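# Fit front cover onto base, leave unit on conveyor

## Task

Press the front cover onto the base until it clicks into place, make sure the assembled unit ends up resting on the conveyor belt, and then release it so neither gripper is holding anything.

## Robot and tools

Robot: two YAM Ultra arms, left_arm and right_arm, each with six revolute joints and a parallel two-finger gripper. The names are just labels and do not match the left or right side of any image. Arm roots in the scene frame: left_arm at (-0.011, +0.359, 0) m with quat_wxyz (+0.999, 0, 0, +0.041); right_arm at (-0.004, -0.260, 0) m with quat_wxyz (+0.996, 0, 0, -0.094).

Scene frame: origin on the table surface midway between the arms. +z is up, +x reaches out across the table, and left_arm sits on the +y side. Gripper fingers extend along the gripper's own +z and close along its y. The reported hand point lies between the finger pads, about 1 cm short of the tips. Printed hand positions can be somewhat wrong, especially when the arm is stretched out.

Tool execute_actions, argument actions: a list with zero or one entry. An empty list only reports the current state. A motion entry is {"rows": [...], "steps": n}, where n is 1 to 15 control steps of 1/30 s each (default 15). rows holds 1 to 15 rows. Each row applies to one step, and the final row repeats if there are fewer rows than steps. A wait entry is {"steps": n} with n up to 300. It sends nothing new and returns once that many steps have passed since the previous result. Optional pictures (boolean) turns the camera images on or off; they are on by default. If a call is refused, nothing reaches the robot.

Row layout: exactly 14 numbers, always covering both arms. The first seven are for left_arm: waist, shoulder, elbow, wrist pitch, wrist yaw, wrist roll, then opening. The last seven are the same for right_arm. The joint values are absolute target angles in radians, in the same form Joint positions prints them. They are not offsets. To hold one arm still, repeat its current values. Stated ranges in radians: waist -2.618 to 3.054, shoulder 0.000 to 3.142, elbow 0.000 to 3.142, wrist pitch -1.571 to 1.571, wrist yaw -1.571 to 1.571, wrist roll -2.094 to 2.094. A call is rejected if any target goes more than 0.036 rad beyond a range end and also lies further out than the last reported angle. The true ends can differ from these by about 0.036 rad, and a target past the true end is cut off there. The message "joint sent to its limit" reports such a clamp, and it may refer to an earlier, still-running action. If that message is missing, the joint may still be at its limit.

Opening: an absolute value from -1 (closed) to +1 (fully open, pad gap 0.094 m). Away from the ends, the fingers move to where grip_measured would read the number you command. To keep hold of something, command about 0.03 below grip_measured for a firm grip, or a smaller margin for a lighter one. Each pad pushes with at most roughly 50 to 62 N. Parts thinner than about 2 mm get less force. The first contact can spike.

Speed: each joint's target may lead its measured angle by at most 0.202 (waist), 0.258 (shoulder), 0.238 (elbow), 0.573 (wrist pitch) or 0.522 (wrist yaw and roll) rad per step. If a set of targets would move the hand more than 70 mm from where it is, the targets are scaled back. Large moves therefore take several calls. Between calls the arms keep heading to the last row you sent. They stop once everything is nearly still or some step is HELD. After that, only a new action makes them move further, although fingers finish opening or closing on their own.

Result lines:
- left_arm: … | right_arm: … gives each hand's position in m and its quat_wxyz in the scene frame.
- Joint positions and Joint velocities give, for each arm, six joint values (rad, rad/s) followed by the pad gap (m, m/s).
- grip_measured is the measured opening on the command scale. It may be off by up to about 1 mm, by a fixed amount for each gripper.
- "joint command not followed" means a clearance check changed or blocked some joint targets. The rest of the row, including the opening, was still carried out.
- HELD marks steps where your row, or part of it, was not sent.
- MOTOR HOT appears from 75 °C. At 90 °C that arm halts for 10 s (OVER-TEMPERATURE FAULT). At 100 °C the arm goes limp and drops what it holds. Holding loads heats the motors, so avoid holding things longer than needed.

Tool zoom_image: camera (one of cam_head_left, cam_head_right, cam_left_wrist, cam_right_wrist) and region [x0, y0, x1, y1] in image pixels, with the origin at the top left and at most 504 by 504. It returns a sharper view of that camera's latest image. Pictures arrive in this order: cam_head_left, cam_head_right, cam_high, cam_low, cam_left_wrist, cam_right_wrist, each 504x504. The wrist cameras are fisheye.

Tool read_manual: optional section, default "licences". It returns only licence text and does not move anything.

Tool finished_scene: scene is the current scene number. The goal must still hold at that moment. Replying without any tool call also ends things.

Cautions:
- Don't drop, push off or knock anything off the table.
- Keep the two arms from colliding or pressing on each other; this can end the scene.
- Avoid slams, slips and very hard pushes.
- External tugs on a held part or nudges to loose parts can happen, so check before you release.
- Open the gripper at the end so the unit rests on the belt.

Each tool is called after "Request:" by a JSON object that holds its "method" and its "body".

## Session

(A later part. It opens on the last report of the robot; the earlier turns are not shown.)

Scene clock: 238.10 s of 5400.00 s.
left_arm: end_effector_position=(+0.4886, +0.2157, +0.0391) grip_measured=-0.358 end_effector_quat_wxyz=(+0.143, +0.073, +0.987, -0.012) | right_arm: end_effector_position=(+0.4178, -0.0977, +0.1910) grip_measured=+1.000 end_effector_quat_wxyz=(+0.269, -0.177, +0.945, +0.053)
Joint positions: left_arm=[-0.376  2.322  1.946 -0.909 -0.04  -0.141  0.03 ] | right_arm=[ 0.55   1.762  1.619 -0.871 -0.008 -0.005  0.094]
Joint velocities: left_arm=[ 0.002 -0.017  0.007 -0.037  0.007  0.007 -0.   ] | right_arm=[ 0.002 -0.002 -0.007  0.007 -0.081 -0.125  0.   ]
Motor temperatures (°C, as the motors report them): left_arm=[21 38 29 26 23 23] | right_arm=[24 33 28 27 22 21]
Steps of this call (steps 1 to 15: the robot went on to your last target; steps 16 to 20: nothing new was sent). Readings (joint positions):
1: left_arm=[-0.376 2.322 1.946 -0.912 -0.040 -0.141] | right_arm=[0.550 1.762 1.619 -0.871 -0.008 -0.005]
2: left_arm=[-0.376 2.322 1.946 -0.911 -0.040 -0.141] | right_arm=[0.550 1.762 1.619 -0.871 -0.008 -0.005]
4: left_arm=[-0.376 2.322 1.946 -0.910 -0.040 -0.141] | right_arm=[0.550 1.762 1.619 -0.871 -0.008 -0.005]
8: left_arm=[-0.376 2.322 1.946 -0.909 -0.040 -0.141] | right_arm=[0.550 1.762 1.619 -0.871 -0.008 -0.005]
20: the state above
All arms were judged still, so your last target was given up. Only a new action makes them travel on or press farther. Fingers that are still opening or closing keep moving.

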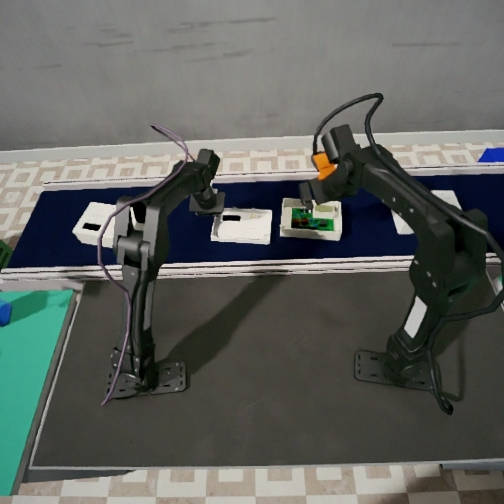

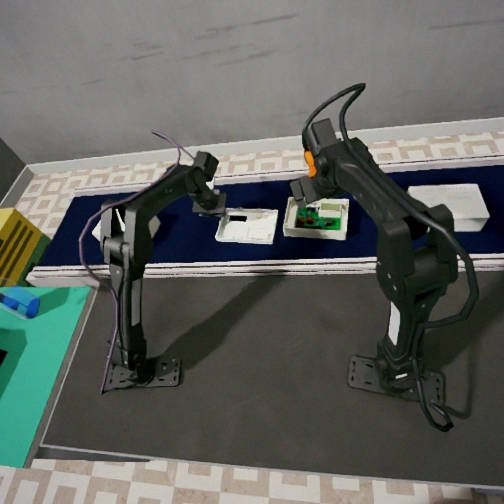

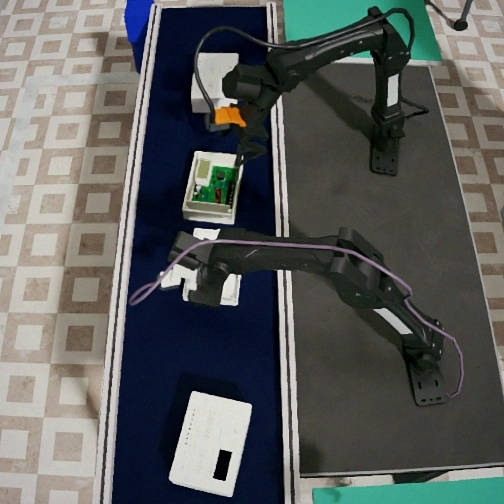

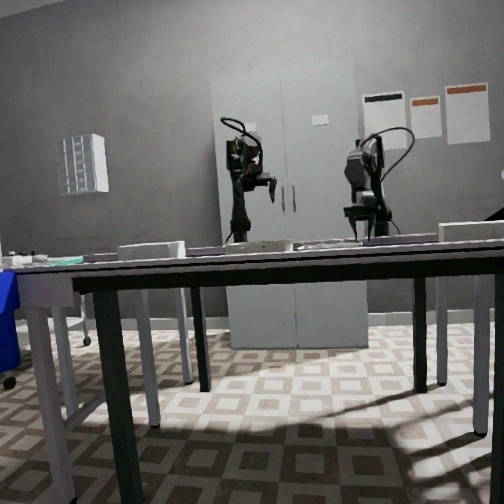

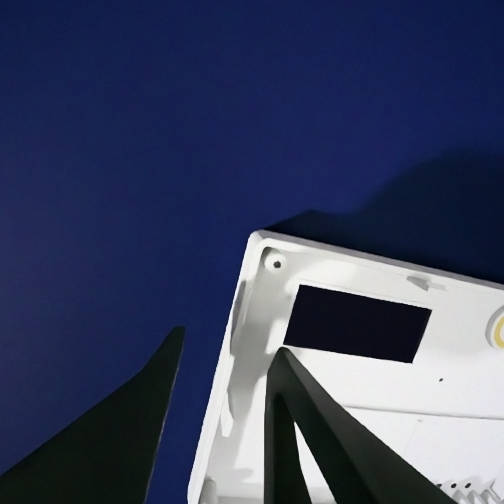

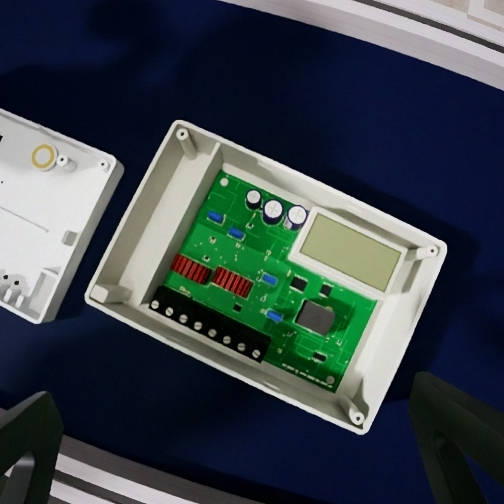

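Request:
{"method": "execute_actions", "body": {"actions": [{"rows": [[-0.367,2.325,1.975,-0.897,-0.035,-0.135,-0.36, 0.55,1.743,1.624,-0.88,0,0,1],[-0.367,2.33,1.975,-0.892,-0.035,-0.135,-0.36, 0.55,1.743,1.624,-0.88,0,0,1],[-0.367,2.335,1.975,-0.887,-0.035,-0.135,-0.36, 0.55,1.743,1.624,-0.88,0,0,1],[-0.367,2.34,1.975,-0.882,-0.035,-0.135,-0.36, 0.55,1.743,1.624,-0.88,0,0,1],[-0.367,2.345,1.975,-0.877,-0.035,-0.135,-0.36, 0.55,1.743,1.624,-0.88,0,0,1]], "steps": 15}], "pictures": false}}

Request:
{"method": "execute_actions", "body": {"actions": [{"steps": 15}]}}

Scene clock: 254.70 s of 5400.00 s.
left_arm: end_effector_position=(+0.4918, +0.2147, +0.0290) grip_measured=-0.358 end_effector_quat_wxyz=(+0.143, +0.073, +0.987, -0.011) | right_arm: end_effector_position=(+0.4178, -0.0977, +0.1910) grip_measured=+1.000 end_effector_quat_wxyz=(+0.269, -0.177, +0.945, +0.053)
Joint positions: left_arm=[-0.376  2.345  1.946 -0.887 -0.04  -0.14   0.03 ] | right_arm=[ 0.55   1.762  1.619 -0.871 -0.008 -0.005  0.094]
Joint velocities: left_arm=[-0.007 -0.002  0.007  0.066 -0.022 -0.022 -0.001] | right_arm=[ 0.002 -0.012 -0.002 -0.022  0.095  0.022  0.   ]
Motor temperatures (°C, as the motors report them): left_arm=[21 40 32 26 23 23] | right_arm=[24 33 28 27 22 21]
Steps of this call (steps 1 to 90: nothing new was sent; then 13.10 s passed at rest; steps 91 to 105: all 15 steps of this action). Readings (joint positions):
91: left_arm=[-0.376 2.322 1.946 -0.909 -0.040 -0.140] | right_arm=[0.550 1.762 1.619 -0.871 -0.008 -0.005]
92: left_arm=[-0.376 2.322 1.946 -0.908 -0.040 -0.140] | right_arm=[0.550 1.762 1.619 -0.871 -0.008 -0.005]
94: left_arm=[-0.376 2.324 1.946 -0.903 -0.040 -0.140] | right_arm=[0.550 1.762 1.619 -0.871 -0.008 -0.005]
98: left_arm=[-0.376 2.337 1.946 -0.890 -0.040 -0.140] | right_arm=[0.550 1.762 1.619 -0.871 -0.008 -0.005]
105: the state above

Scene clock: 255.20 s of 5400.00 s.
left_arm: end_effector_position=(+0.4923, +0.2146, +0.0291) grip_measured=-0.358 end_effector_quat_wxyz=(+0.144, +0.073, +0.987, -0.012) | right_arm: end_effector_position=(+0.4178, -0.0977, +0.1910) grip_measured=+1.000 end_effector_quat_wxyz=(+0.269, -0.177, +0.945, +0.053)
Joint positions: left_arm=[-0.376  2.345  1.946 -0.885 -0.04  -0.14   0.03 ] | right_arm=[ 0.55   1.762  1.619 -0.871 -0.008 -0.005  0.094]
Joint velocities: left_arm=[-0.017 -0.012 -0.012 -0.095 -0.022 -0.007  0.   ] | right_arm=[-0.007 -0.012  0.002  0.022 -0.022 -0.139  0.   ]
Motor temperatures (°C, as the motors report them): left_arm=[21 40 32 26 23 23] | right_arm=[24 33 28 27 22 21]
Steps of this call (steps 1 to 15: the robot went on to your last target). Readings (joint positions):
1: left_arm=[-0.376 2.345 1.946 -0.886 -0.040 -0.140] | right_arm=[0.550 1.762 1.619 -0.871 -0.008 -0.005]
2: left_arm=[-0.376 2.345 1.946 -0.886 -0.040 -0.140] | right_arm=[0.550 1.762 1.619 -0.871 -0.008 -0.005]
4: left_arm=[-0.376 2.345 1.946 -0.886 -0.040 -0.140] | right_arm=[0.550 1.762 1.619 -0.871 -0.008 -0.005]
8: left_arm=[-0.376 2.345 1.946 -0.885 -0.040 -0.140] | right_arm=[0.550 1.762 1.619 -0.871 -0.008 -0.005]
15: the state above
All arms were judged still, so your last target was given up. Only a new action makes them travel on or press farther. Fingers that are still opening or closing keep moving.

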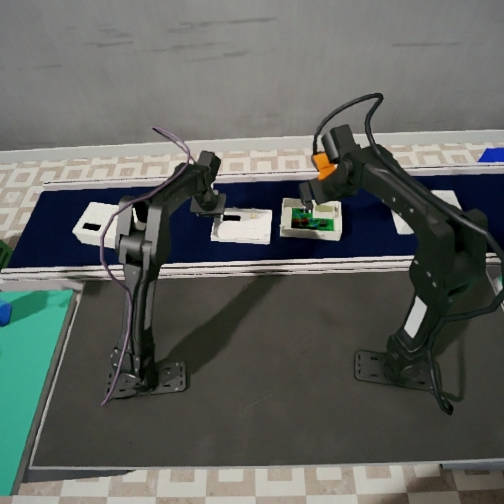

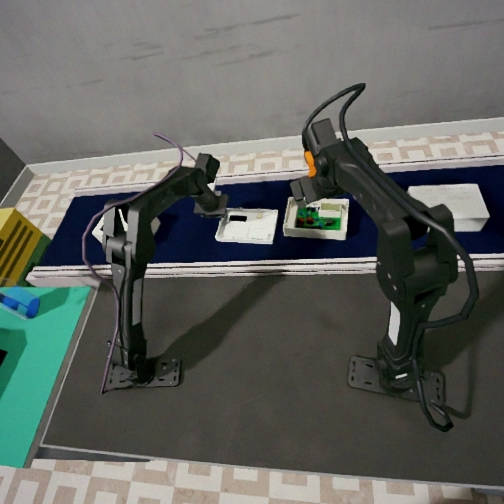

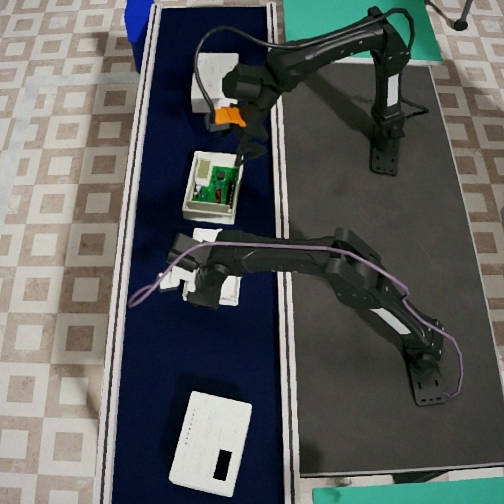

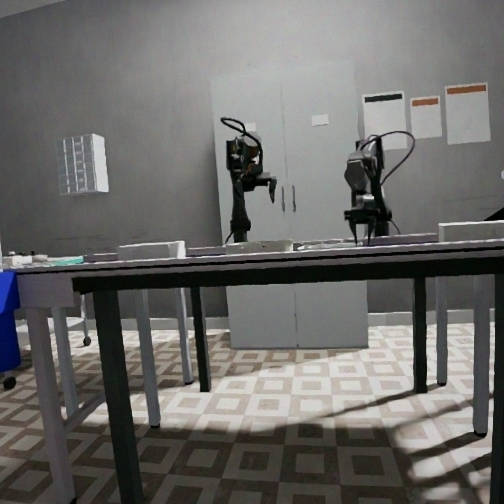

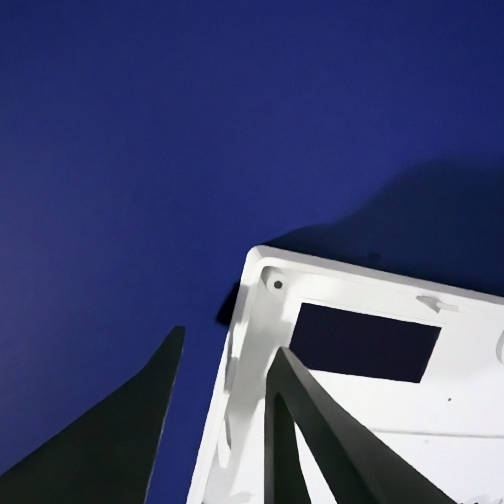

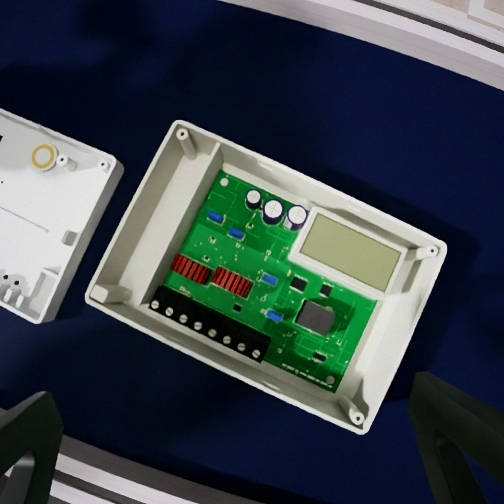

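Request:
{"method": "execute_actions", "body": {"actions": [{"rows": [[-0.367,2.35,1.975,-0.875,-0.035,-0.135,-0.45, 0.55,1.743,1.624,-0.88,0,0,1],[-0.367,2.355,1.975,-0.873,-0.035,-0.135,-0.55, 0.55,1.743,1.624,-0.88,0,0,1],[-0.367,2.36,1.975,-0.871,-0.035,-0.135,-0.55, 0.55,1.743,1.624,-0.88,0,0,1],[-0.367,2.364,1.975,-0.869,-0.035,-0.135,-0.55, 0.55,1.743,1.624,-0.88,0,0,1],[-0.367,2.367,1.975,-0.867,-0.035,-0.135,-0.55, 0.55,1.743,1.624,-0.88,0,0,1]], "steps": 15}], "pictures": false}}

Request:
{"method": "execute_actions", "body": {"actions": [{"steps": 15}]}}

Scene clock: 266.63 s of 5400.00 s.
left_arm: end_effector_position=(+0.4926, +0.2145, +0.0190) grip_measured=-0.548 end_effector_quat_wxyz=(+0.138, +0.074, +0.988, -0.010) | right_arm: end_effector_position=(+0.4178, -0.0977, +0.1910) grip_measured=+1.000 end_effector_quat_wxyz=(+0.269, -0.177, +0.945, +0.053)
Joint positions: left_arm=[-0.376  2.367  1.946 -0.875 -0.04  -0.14   0.021] | right_arm=[ 0.55   1.762  1.619 -0.871 -0.008 -0.005  0.094]
Joint velocities: left_arm=[ 0.017 -0.012 -0.007  0.007 -0.022  0.037 -0.001] | right_arm=[-0.007 -0.002 -0.002 -0.007 -0.051  0.037  0.   ]
Motor temperatures (°C, as the motors report them): left_arm=[21 40 32 26 23 23] | right_arm=[24 33 28 27 22 21]
Steps of this call (steps 1 to 90: nothing new was sent; then 7.93 s passed at rest; steps 91 to 105: all 15 steps of this action). Readings (joint positions):
91: left_arm=[-0.376 2.345 1.946 -0.885 -0.040 -0.140] | right_arm=[0.550 1.762 1.619 -0.871 -0.008 -0.005]
92: left_arm=[-0.376 2.345 1.946 -0.884 -0.040 -0.140] | right_arm=[0.550 1.762 1.619 -0.871 -0.008 -0.005]
94: left_arm=[-0.376 2.347 1.946 -0.882 -0.040 -0.140] | right_arm=[0.550 1.762 1.619 -0.871 -0.008 -0.005]
98: left_arm=[-0.376 2.360 1.946 -0.876 -0.040 -0.140] | right_arm=[0.550 1.762 1.619 -0.871 -0.008 -0.005]
105: the state above

Scene clock: 267.13 s of 5400.00 s.
left_arm: end_effector_position=(+0.4928, +0.2144, +0.0191) grip_measured=-0.548 end_effector_quat_wxyz=(+0.138, +0.074, +0.988, -0.010) | right_arm: end_effector_position=(+0.4178, -0.0977, +0.1910) grip_measured=+1.000 end_effector_quat_wxyz=(+0.269, -0.177, +0.945, +0.053)
Joint positions: left_arm=[-0.376  2.367  1.946 -0.874 -0.04  -0.14   0.021] | right_arm=[ 0.55   1.762  1.619 -0.871 -0.008 -0.005  0.094]
Joint velocities: left_arm=[-0.007  0.002  0.007  0.022  0.007  0.037 -0.001] | right_arm=[-0.002  0.002 -0.002 -0.051 -0.022 -0.007  0.   ]
Motor temperatures (°C, as the motors report them): left_arm=[21 41 32 26 23 23] | right_arm=[24 33 28 27 22 21]
Steps of this call (steps 1 to 15: the robot went on to your last target). Readings (joint positions):
1: left_arm=[-0.376 2.367 1.946 -0.875 -0.040 -0.140] | right_arm=[0.550 1.762 1.619 -0.871 -0.008 -0.005]
2: left_arm=[-0.376 2.367 1.946 -0.875 -0.040 -0.140] | right_arm=[0.550 1.762 1.619 -0.871 -0.008 -0.005]
4: left_arm=[-0.376 2.367 1.946 -0.875 -0.040 -0.140] | right_arm=[0.550 1.762 1.619 -0.871 -0.008 -0.005]
8: left_arm=[-0.376 2.367 1.946 -0.875 -0.040 -0.140] | right_arm=[0.550 1.762 1.619 -0.871 -0.008 -0.005]
15: the state above
All arms were judged still, so your last target was given up. Only a new action makes them travel on or press farther. Fingers that are still opening or closing keep moving.

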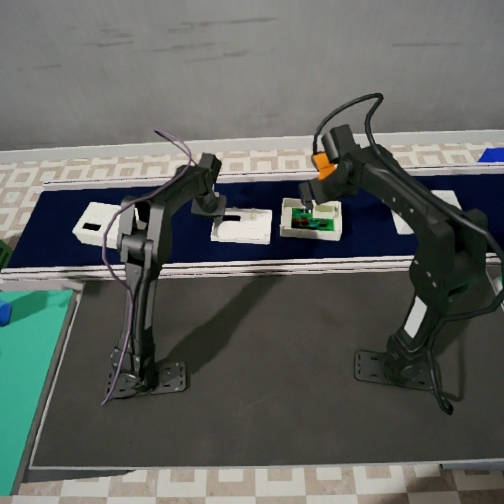

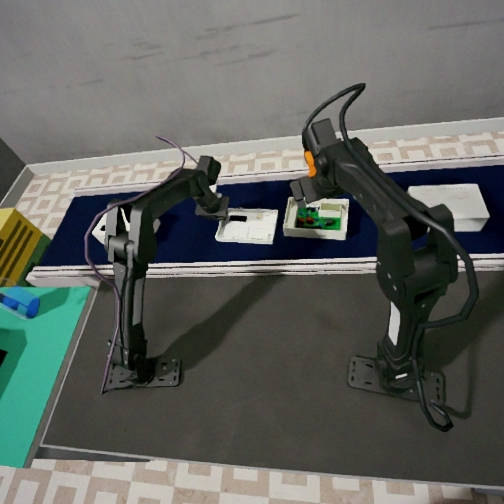

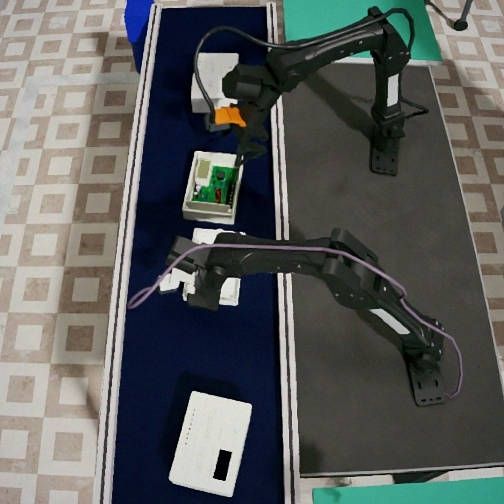

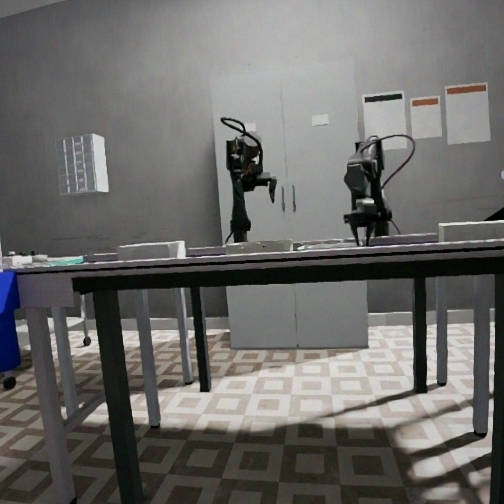

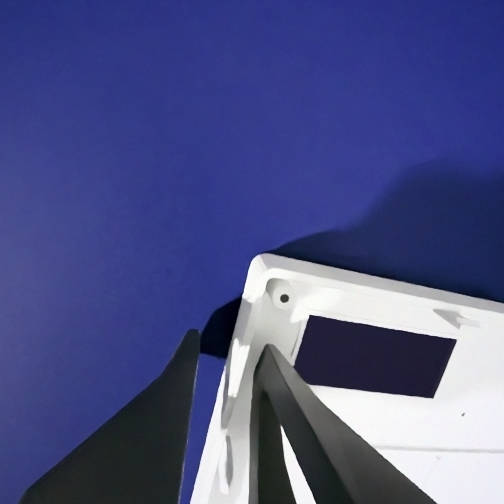

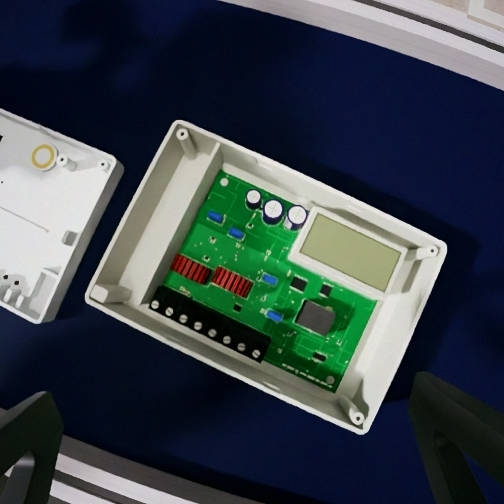

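Request:
{"method": "execute_actions", "body": {"actions": [{"rows": [[-0.367,2.371,1.975,-0.867,-0.035,-0.135,-0.55, 0.55,1.743,1.624,-0.88,0,0,1],[-0.367,2.374,1.975,-0.867,-0.035,-0.135,-0.55, 0.55,1.743,1.624,-0.88,0,0,1],[-0.367,2.377,1.975,-0.867,-0.035,-0.135,-0.55, 0.55,1.743,1.624,-0.88,0,0,1]], "steps": 15}]}}

Scene clock: 272.60 s of 5400.00 s.
left_arm: end_effector_position=(+0.4928, +0.2144, +0.0191) grip_measured=-0.548 end_effector_quat_wxyz=(+0.138, +0.074, +0.988, -0.010) | right_arm: end_effector_position=(+0.4178, -0.0977, +0.1910) grip_measured=+1.000 end_effector_quat_wxyz=(+0.269, -0.177, +0.945, +0.053)
Joint positions: left_arm=[-0.376  2.367  1.946 -0.874 -0.04  -0.14   0.021] | right_arm=[ 0.55   1.762  1.619 -0.871 -0.008 -0.005  0.094]
Joint velocities: left_arm=[-0.007 -0.017  0.012 -0.022 -0.081 -0.022 -0.001] | right_arm=[-0.012 -0.002 -0.002  0.051 -0.022  0.022  0.   ]
Motor temperatures (°C, as the motors report them): left_arm=[21 41 33 26 23 23] | right_arm=[24 34 28 27 22 21]
Steps of this call (steps 1 to 90: nothing new was sent; then 1.97 s passed at rest; steps 91 to 105: all 15 steps of this action). Readings (joint positions):
91: left_arm=[-0.376 2.367 1.946 -0.874 -0.040 -0.140] | right_arm=[0.550 1.762 1.619 -0.871 -0.008 -0.005]
92: left_arm=[-0.376 2.367 1.946 -0.874 -0.040 -0.140] | right_arm=[0.550 1.762 1.619 -0.871 -0.008 -0.005]
94: left_arm=[-0.376 2.367 1.946 -0.874 -0.040 -0.140] | right_arm=[0.550 1.762 1.619 -0.871 -0.008 -0.005]
98: left_arm=[-0.376 2.367 1.946 -0.874 -0.040 -0.140] | right_arm=[0.550 1.762 1.619 -0.871 -0.008 -0.005]
105: the state above

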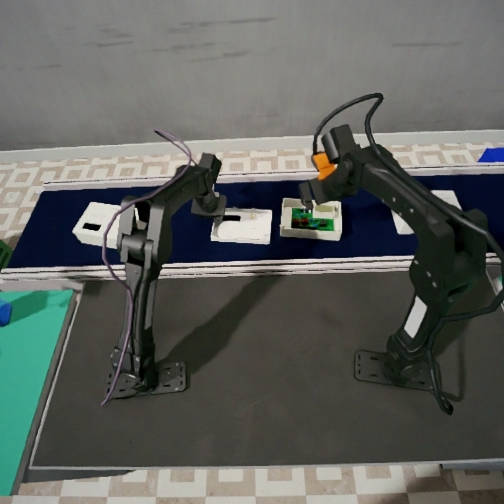

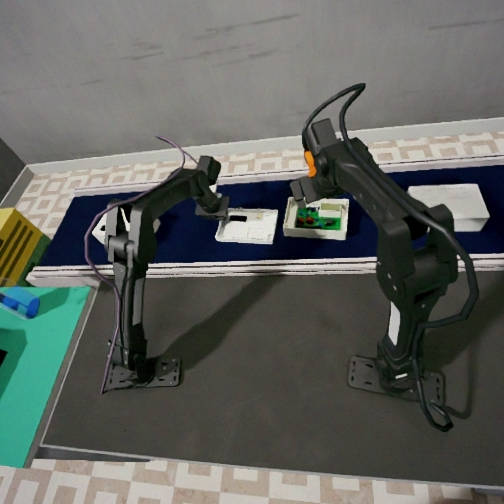

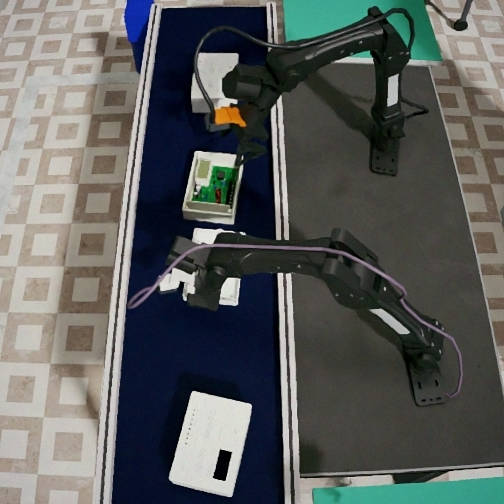

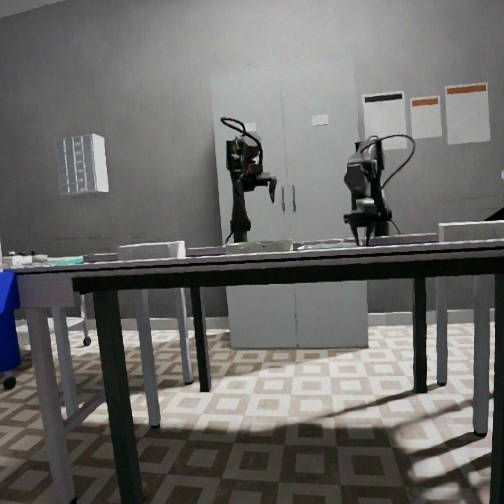

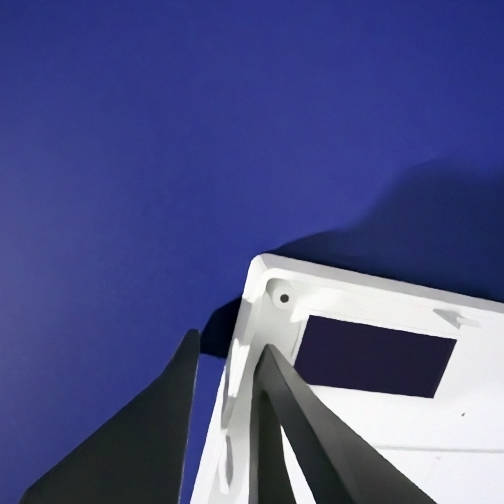

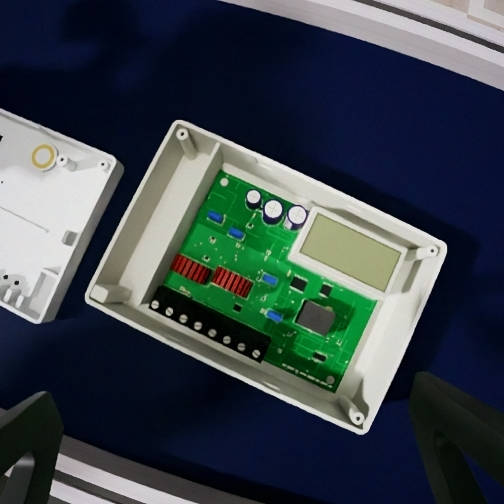

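Request:
{"method": "execute_actions", "body": {"actions": [{"rows": [[-0.367,2.384,1.975,-0.867,-0.035,-0.135,-0.55, 0.55,1.743,1.624,-0.88,0,0,1],[-0.367,2.384,1.975,-0.867,-0.035,-0.135,-0.55, 0.55,1.743,1.624,-0.88,0,0,1],[-0.367,2.384,1.975,-0.867,-0.035,-0.135,-0.55, 0.55,1.743,1.624,-0.88,0,0,1],[-0.367,2.384,1.975,-0.867,-0.035,-0.135,-0.55, 0.55,1.743,1.624,-0.88,0,0,1],[-0.367,2.378,1.975,-0.867,-0.035,-0.135,-0.55, 0.55,1.743,1.624,-0.88,0,0,1]], "steps": 15}]}}

Scene clock: 281.77 s of 5400.00 s.
left_arm: end_effector_position=(+0.4941, +0.2140, +0.0180) grip_measured=-0.548 end_effector_quat_wxyz=(+0.140, +0.074, +0.987, -0.011) | right_arm: end_effector_position=(+0.4178, -0.0977, +0.1910) grip_measured=+1.000 end_effector_quat_wxyz=(+0.269, -0.177, +0.945, +0.053)
Joint positions: left_arm=[-0.376  2.371  1.949 -0.871 -0.039 -0.14   0.021] | right_arm=[ 0.55   1.762  1.619 -0.871 -0.008 -0.005  0.094]
Joint velocities: left_arm=[ 0.007 -0.012  0.002 -0.007  0.007  0.037 -0.001] | right_arm=[ 0.002 -0.017  0.002  0.037 -0.007 -0.066  0.   ]
Motor temperatures (°C, as the motors report them): left_arm=[21 41 33 26 23 23] | right_arm=[24 34 28 27 22 21]
Steps of this call (steps 1 to 15: the robot went on to your last target; steps 16 to 90: nothing new was sent; then 5.67 s passed at rest; steps 91 to 105: all 15 steps of this action). Readings (joint positions):
91: left_arm=[-0.376 2.368 1.946 -0.874 -0.040 -0.140] | right_arm=[0.550 1.762 1.619 -0.871 -0.008 -0.005]
92: left_arm=[-0.376 2.369 1.946 -0.873 -0.040 -0.140] | right_arm=[0.550 1.762 1.619 -0.871 -0.008 -0.005]
94: left_arm=[-0.376 2.370 1.949 -0.872 -0.040 -0.140] | right_arm=[0.550 1.762 1.619 -0.871 -0.008 -0.005]
98: left_arm=[-0.376 2.371 1.949 -0.871 -0.039 -0.140] | right_arm=[0.550 1.762 1.619 -0.871 -0.008 -0.005]
105: the state above

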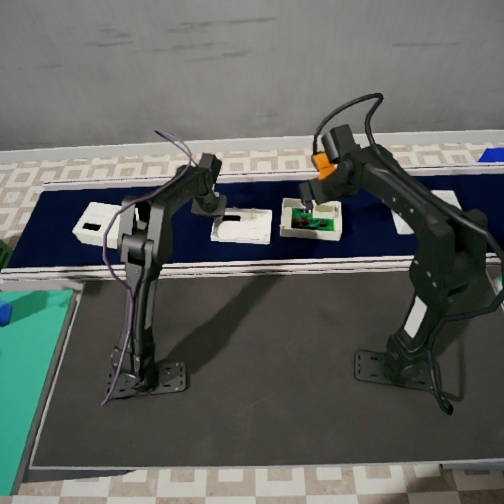

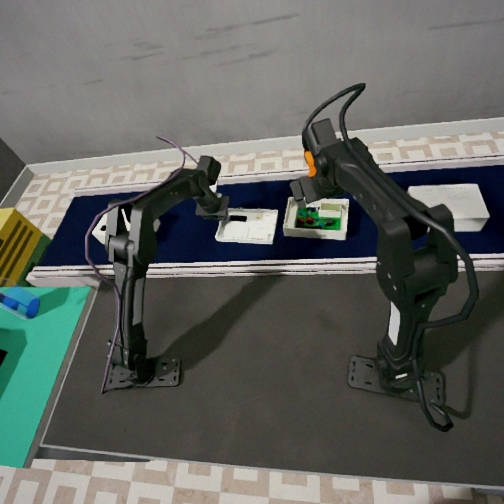

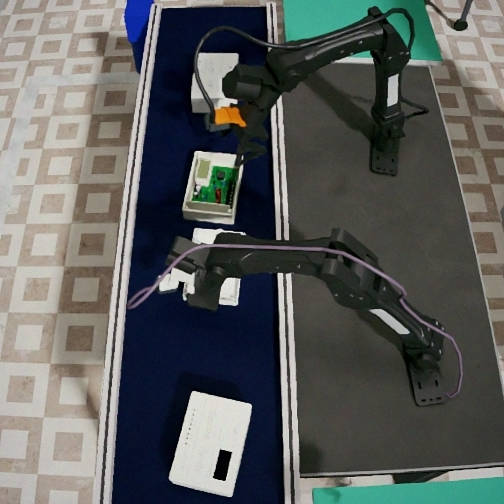

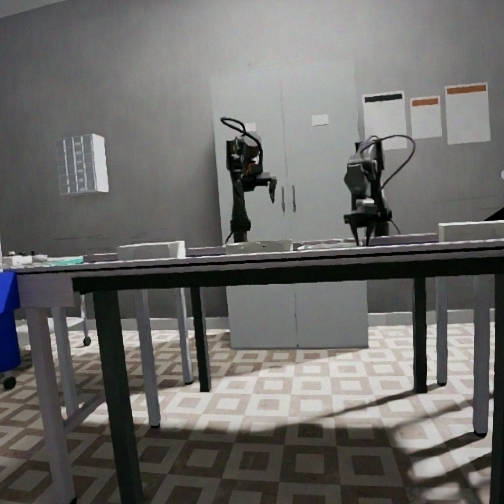

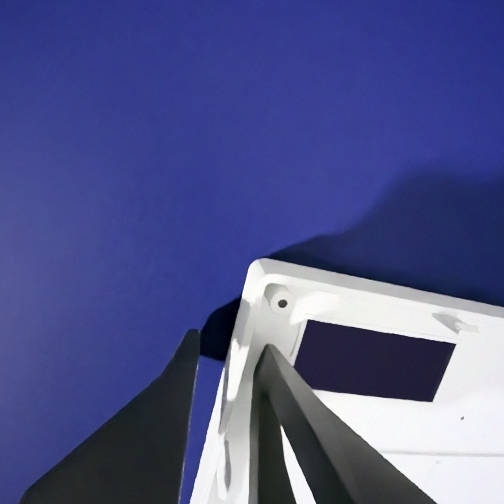

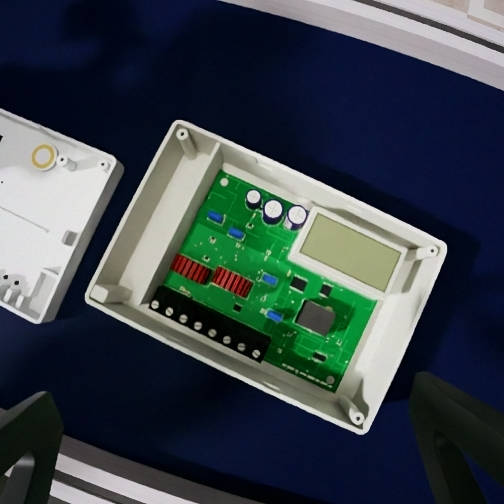

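Request:
{"method": "execute_actions", "body": {"actions": [{"rows": [[-0.367,2.368,1.975,-0.867,-0.035,-0.135,-0.65, 0.55,1.743,1.624,-0.88,0,0,1],[-0.367,2.368,1.975,-0.867,-0.035,-0.135,-0.72, 0.55,1.743,1.624,-0.88,0,0,1],[-0.367,2.368,1.975,-0.867,-0.035,-0.135,-0.78, 0.55,1.743,1.624,-0.88,0,0,1],[-0.367,2.368,1.975,-0.867,-0.035,-0.135,-0.84, 0.55,1.743,1.624,-0.88,0,0,1],[-0.367,2.368,1.975,-0.867,-0.035,-0.135,-0.88, 0.55,1.743,1.624,-0.88,0,0,1],[-0.367,2.368,1.975,-0.867,-0.035,-0.135,-0.91, 0.55,1.743,1.624,-0.88,0,0,1],[-0.367,2.368,1.975,-0.867,-0.035,-0.135,-0.94, 0.55,1.743,1.624,-0.88,0,0,1],[-0.367,2.368,1.975,-0.867,-0.035,-0.135,-0.97, 0.55,1.743,1.624,-0.88,0,0,1],[-0.367,2.368,1.975,-0.867,-0.035,-0.135,-1, 0.55,1.743,1.624,-0.88,0,0,1]], "steps": 15}]}}

Scene clock: 291.83 s of 5400.00 s.
left_arm: end_effector_position=(+0.4946, +0.2134, +0.0182) grip_measured=-0.966 end_effector_quat_wxyz=(+0.141, +0.075, +0.987, -0.012) | right_arm: end_effector_position=(+0.4178, -0.0977, +0.1910) grip_measured=+1.000 end_effector_quat_wxyz=(+0.269, -0.177, +0.945, +0.053)
Joint positions: left_arm=[-0.376  2.371  1.949 -0.868 -0.037 -0.138  0.002] | right_arm=[ 0.55   1.762  1.619 -0.871 -0.008 -0.005  0.094]
Joint velocities: left_arm=[ 0.002 -0.002  0.002  0.037  0.022  0.037 -0.001] | right_arm=[ 0.012  0.002  0.002  0.007 -0.007  0.037  0.   ]
Motor temperatures (°C, as the motors report them): left_arm=[21 41 33 26 23 23] | right_arm=[24 34 28 27 22 21]
Steps of this call (steps 1 to 15: the robot went on to your last target; steps 16 to 90: nothing new was sent; then 6.57 s passed at rest; steps 91 to 105: all 15 steps of this action). Readings (joint positions):
91: left_arm=[-0.376 2.371 1.949 -0.871 -0.039 -0.140] | right_arm=[0.550 1.762 1.619 -0.871 -0.008 -0.005]
92: left_arm=[-0.376 2.371 1.949 -0.871 -0.038 -0.140] | right_arm=[0.550 1.762 1.619 -0.871 -0.008 -0.005]
94: left_arm=[-0.376 2.371 1.949 -0.870 -0.037 -0.140] | right_arm=[0.550 1.762 1.619 -0.871 -0.008 -0.005]
98: left_arm=[-0.376 2.371 1.949 -0.868 -0.036 -0.140] | right_arm=[0.550 1.762 1.619 -0.871 -0.008 -0.005]
105: the state above

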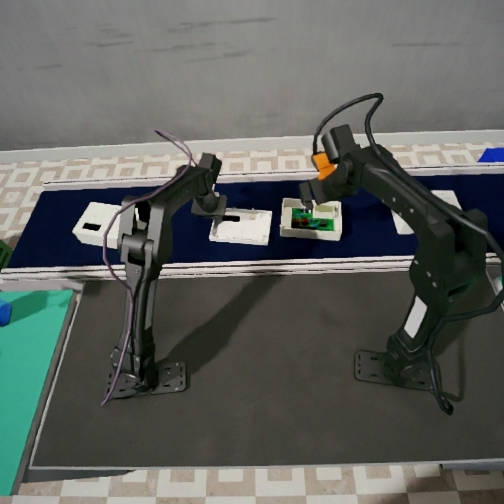

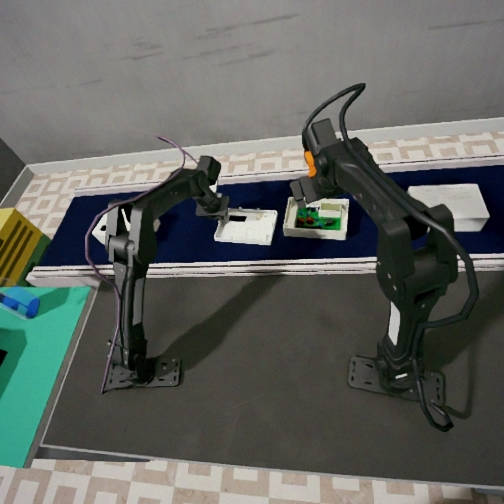

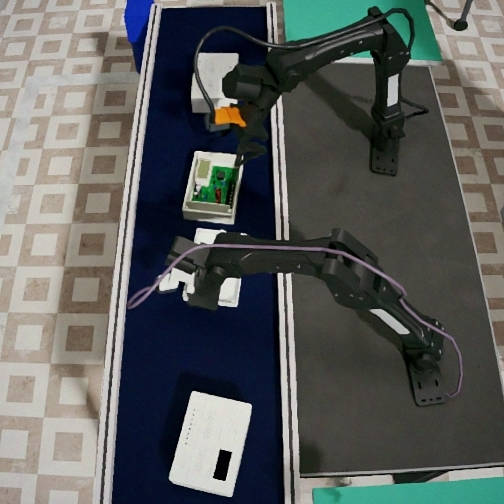

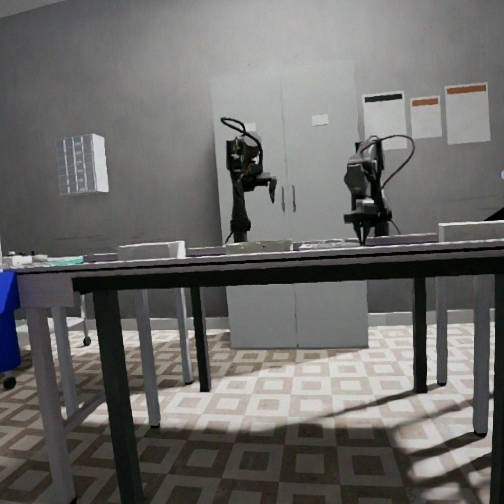

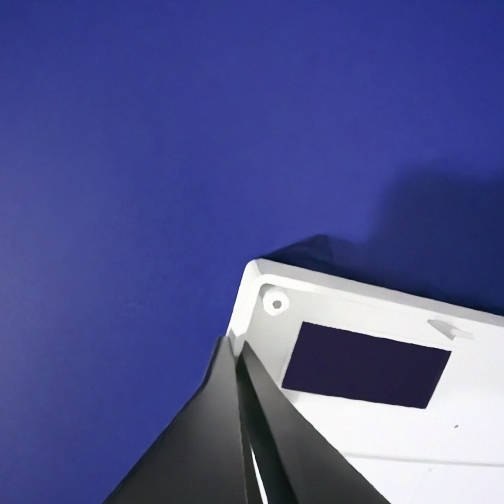

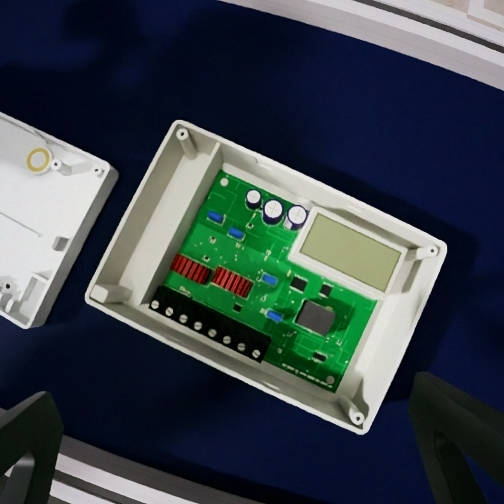

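Request:
{"method": "execute_actions", "body": {"actions": [{"rows": [[-0.372,2.36,1.96,-0.87,-0.035,-0.135,-1, 0.54,1.77,1.585,-0.80,0.01,0.05,1],[-0.372,2.352,1.955,-0.875,-0.035,-0.135,-1, 0.525,1.775,1.55,-0.725,0.015,0.10,1],[-0.372,2.344,1.95,-0.88,-0.035,-0.135,-1, 0.51,1.78,1.515,-0.65,0.02,0.15,1],[-0.372,2.336,1.945,-0.885,-0.035,-0.135,-1, 0.495,1.785,1.48,-0.575,0.03,0.2,1],[-0.372,2.328,1.94,-0.89,-0.035,-0.135,-1, 0.48,1.79,1.445,-0.50,0.04,0.25,1],[-0.372,2.32,1.935,-0.895,-0.035,-0.135,-1, 0.465,1.795,1.41,-0.425,0.05,0.3,1],[-0.372,2.312,1.93,-0.90,-0.035,-0.135,-1, 0.45,1.80,1.375,-0.35,0.06,0.35,1],[-0.372,2.304,1.925,-0.905,-0.035,-0.135,-1, 0.435,1.805,1.34,-0.275,0.07,0.4,1],[-0.372,2.296,1.92,-0.91,-0.035,-0.135,-1, 0.42,1.81,1.305,-0.2,0.08,0.45,1],[-0.372,2.288,1.915,-0.915,-0.035,-0.135,-1, 0.405,1.815,1.27,-0.125,0.09,0.5,1],[-0.372,2.28,1.91,-0.92,-0.035,-0.135,-1, 0.39,1.82,1.235,-0.05,0.10,0.55,1],[-0.372,2.272,1.905,-0.925,-0.035,-0.135,-1, 0.375,1.825,1.2,0.025,0.105,0.6,1],[-0.372,2.264,1.90,-0.93,-0.035,-0.135,-1, 0.36,1.83,1.165,0.1,0.11,0.65,1],[-0.372,2.256,1.897,-0.935,-0.035,-0.135,-1, 0.35,1.835,1.13,0.175,0.115,0.7,1],[-0.372,2.248,1.895,-0.94,-0.035,-0.135,-1, 0.35,1.84,1.10,0.25,0.12,0.78,1]], "steps": 15}], "pictures": false}}

Request:
{"method": "execute_actions", "body": {"actions": [{"rows": [[-0.372,2.248,1.895,-0.94,-0.035,-0.135,-1, 0.35,1.846,1.065,0.32,0.13,0.83,1],[-0.372,2.248,1.895,-0.94,-0.035,-0.135,-1, 0.35,1.852,1.03,0.395,0.14,0.88,1],[-0.372,2.248,1.895,-0.94,-0.035,-0.135,-1, 0.35,1.858,0.995,0.47,0.15,0.94,1],[-0.372,2.248,1.895,-0.94,-0.035,-0.135,-1, 0.35,1.864,0.96,0.545,0.16,0.99,1],[-0.372,2.248,1.895,-0.94,-0.035,-0.135,-1, 0.35,1.87,0.925,0.62,0.17,1.04,1],[-0.372,2.248,1.895,-0.94,-0.035,-0.135,-1, 0.35,1.876,0.89,0.695,0.18,1.1,1],[-0.372,2.248,1.895,-0.94,-0.035,-0.135,-1, 0.35,1.882,0.855,0.77,0.19,1.15,1],[-0.372,2.248,1.895,-0.94,-0.035,-0.135,-1, 0.35,1.888,0.82,0.845,0.2,1.2,1],[-0.372,2.248,1.895,-0.94,-0.035,-0.135,-1, 0.35,1.894,0.785,0.92,0.205,1.26,1],[-0.372,2.248,1.895,-0.94,-0.035,-0.135,-1, 0.35,1.90,0.75,0.995,0.21,1.31,1],[-0.372,2.248,1.895,-0.94,-0.035,-0.135,-1, 0.35,1.906,0.715,1.07,0.215,1.36,1],[-0.372,2.248,1.895,-0.94,-0.035,-0.135,-1, 0.35,1.912,0.68,1.145,0.22,1.42,1],[-0.372,2.248,1.895,-0.94,-0.035,-0.135,-1, 0.35,1.918,0.645,1.22,0.225,1.47,1],[-0.372,2.248,1.895,-0.94,-0.035,-0.135,-1, 0.35,1.922,0.61,1.29,0.23,1.52,1],[-0.372,2.248,1.895,-0.94,-0.035,-0.135,-1, 0.35,1.925,0.585,1.35,0.235,1.571,1]], "steps": 15}]}}

Scene clock: 385.23 s of 5400.00 s.
left_arm: end_effector_position=(+0.4800, +0.2178, +0.0416) grip_measured=-0.966 end_effector_quat_wxyz=(+0.137, +0.075, +0.988, -0.011) | right_arm: end_effector_position=(+0.4903, -0.1873, +0.1001) grip_measured=+1.000 end_effector_quat_wxyz=(+0.389, +0.185, +0.896, +0.106)
Joint positions: left_arm=[-0.376  2.293  1.91  -0.915 -0.037 -0.138  0.002] | right_arm=[ 0.362  1.833  1.16  -0.07   0.082  0.546  0.094]
Joint velocities: left_arm=[ 0.017 -0.242 -0.085 -0.183  0.007 -0.022 -0.001] | right_arm=[-0.32   0.149 -0.999  2.044  0.198  1.575  0.   ]
Motor temperatures (°C, as the motors report them): left_arm=[21 46 35 26 23 23] | right_arm=[24 36 29 28 22 21]
Steps of this call (steps 1 to 15: the robot went on to your last target; steps 16 to 90: nothing new was sent; then 89.90 s passed at rest; steps 91 to 105: all 15 steps of this action). Readings (joint positions):
91: left_arm=[-0.376 2.371 1.949 -0.868 -0.037 -0.138] | right_arm=[0.550 1.762 1.614 -0.863 -0.007 0.002]
92: left_arm=[-0.376 2.371 1.949 -0.868 -0.037 -0.138] | right_arm=[0.548 1.762 1.603 -0.841 -0.006 0.018]
94: left_arm=[-0.376 2.371 1.949 -0.868 -0.037 -0.138] | right_arm=[0.537 1.762 1.556 -0.759 -0.003 0.068]
98: left_arm=[-0.376 2.356 1.942 -0.880 -0.037 -0.138] | right_arm=[0.476 1.777 1.414 -0.540 0.021 0.217]
105: the state above

Scene clock: 385.73 s of 5400.00 s.
left_arm: end_effector_position=(+0.4767, +0.2188, +0.0506) grip_measured=-0.966 end_effector_quat_wxyz=(+0.137, +0.075, +0.988, -0.011) | right_arm: end_effector_position=(+0.4729, -0.2192, +0.0967) grip_measured=+1.000 end_effector_quat_wxyz=(+0.505, +0.488, +0.611, +0.366)
Joint positions: left_arm=[-0.376  2.271  1.908 -0.933 -0.037 -0.138  0.002] | right_arm=[0.345 1.91  0.647 1.034 0.198 1.349 0.094]
Joint velocities: left_arm=[-0.002 -0.002 -0.002 -0.095 -0.007 -0.037  0.001] | right_arm=[ 0.007  0.144 -0.965  2.029  0.183  1.458  0.   ]
Motor temperatures (°C, as the motors report them): left_arm=[21 46 35 26 23 23] | right_arm=[24 36 29 28 22 21]
Steps of this call (steps 1 to 15: all 15 steps of this action). Readings (joint positions):
1: left_arm=[-0.376 2.286 1.908 -0.920 -0.037 -0.138] | right_arm=[0.352 1.838 1.126 -0.000 0.091 0.600]
2: left_arm=[-0.376 2.279 1.908 -0.924 -0.037 -0.138] | right_arm=[0.347 1.843 1.093 0.071 0.100 0.653]
4: left_arm=[-0.376 2.272 1.908 -0.927 -0.037 -0.138] | right_arm=[0.344 1.851 1.026 0.218 0.118 0.761]
8: left_arm=[-0.376 2.271 1.908 -0.930 -0.037 -0.138] | right_arm=[0.345 1.868 0.891 0.518 0.150 0.974]
15: the state above

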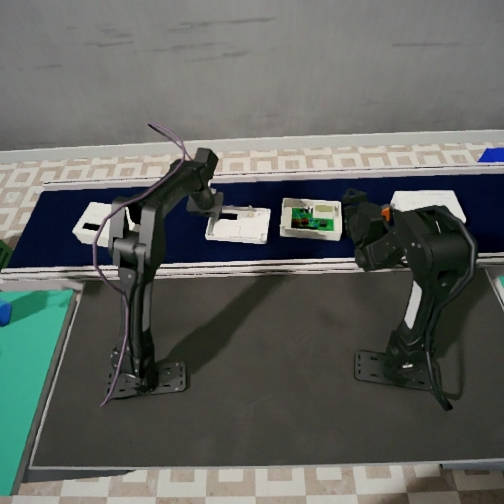

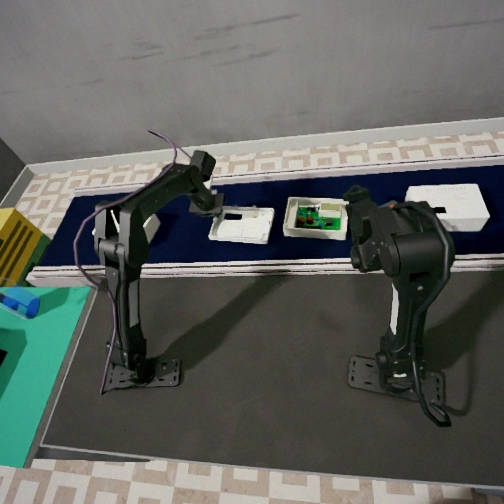

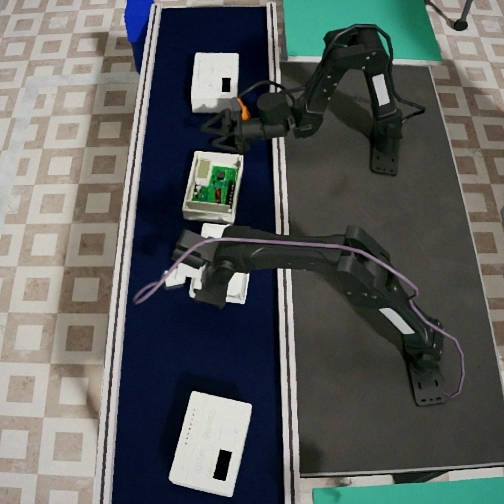

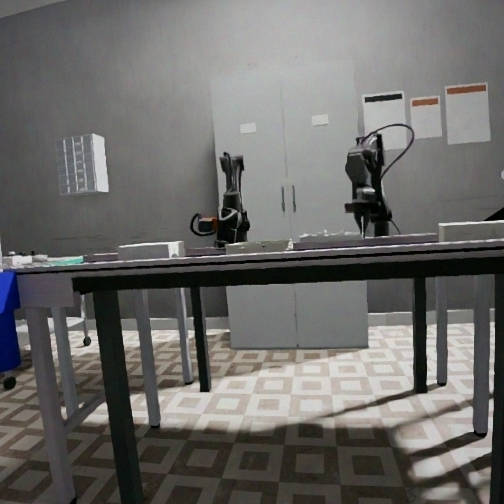

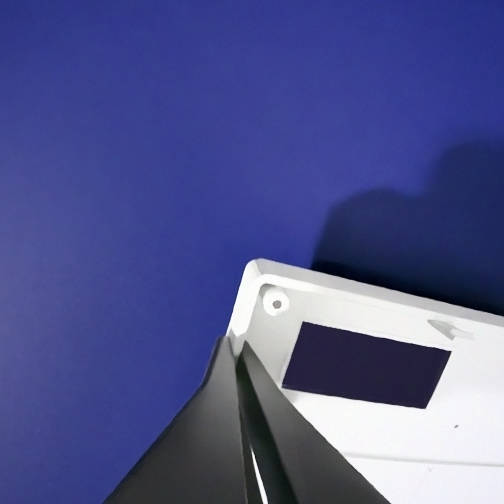

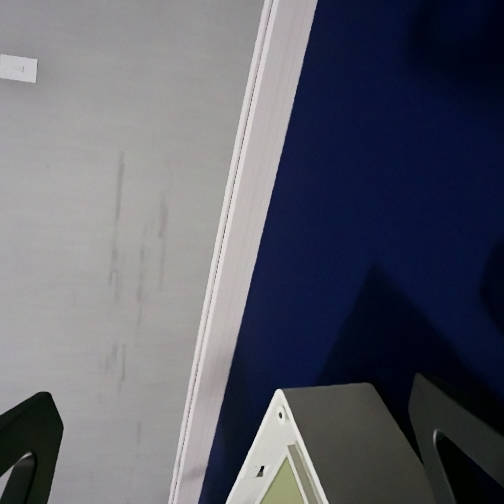

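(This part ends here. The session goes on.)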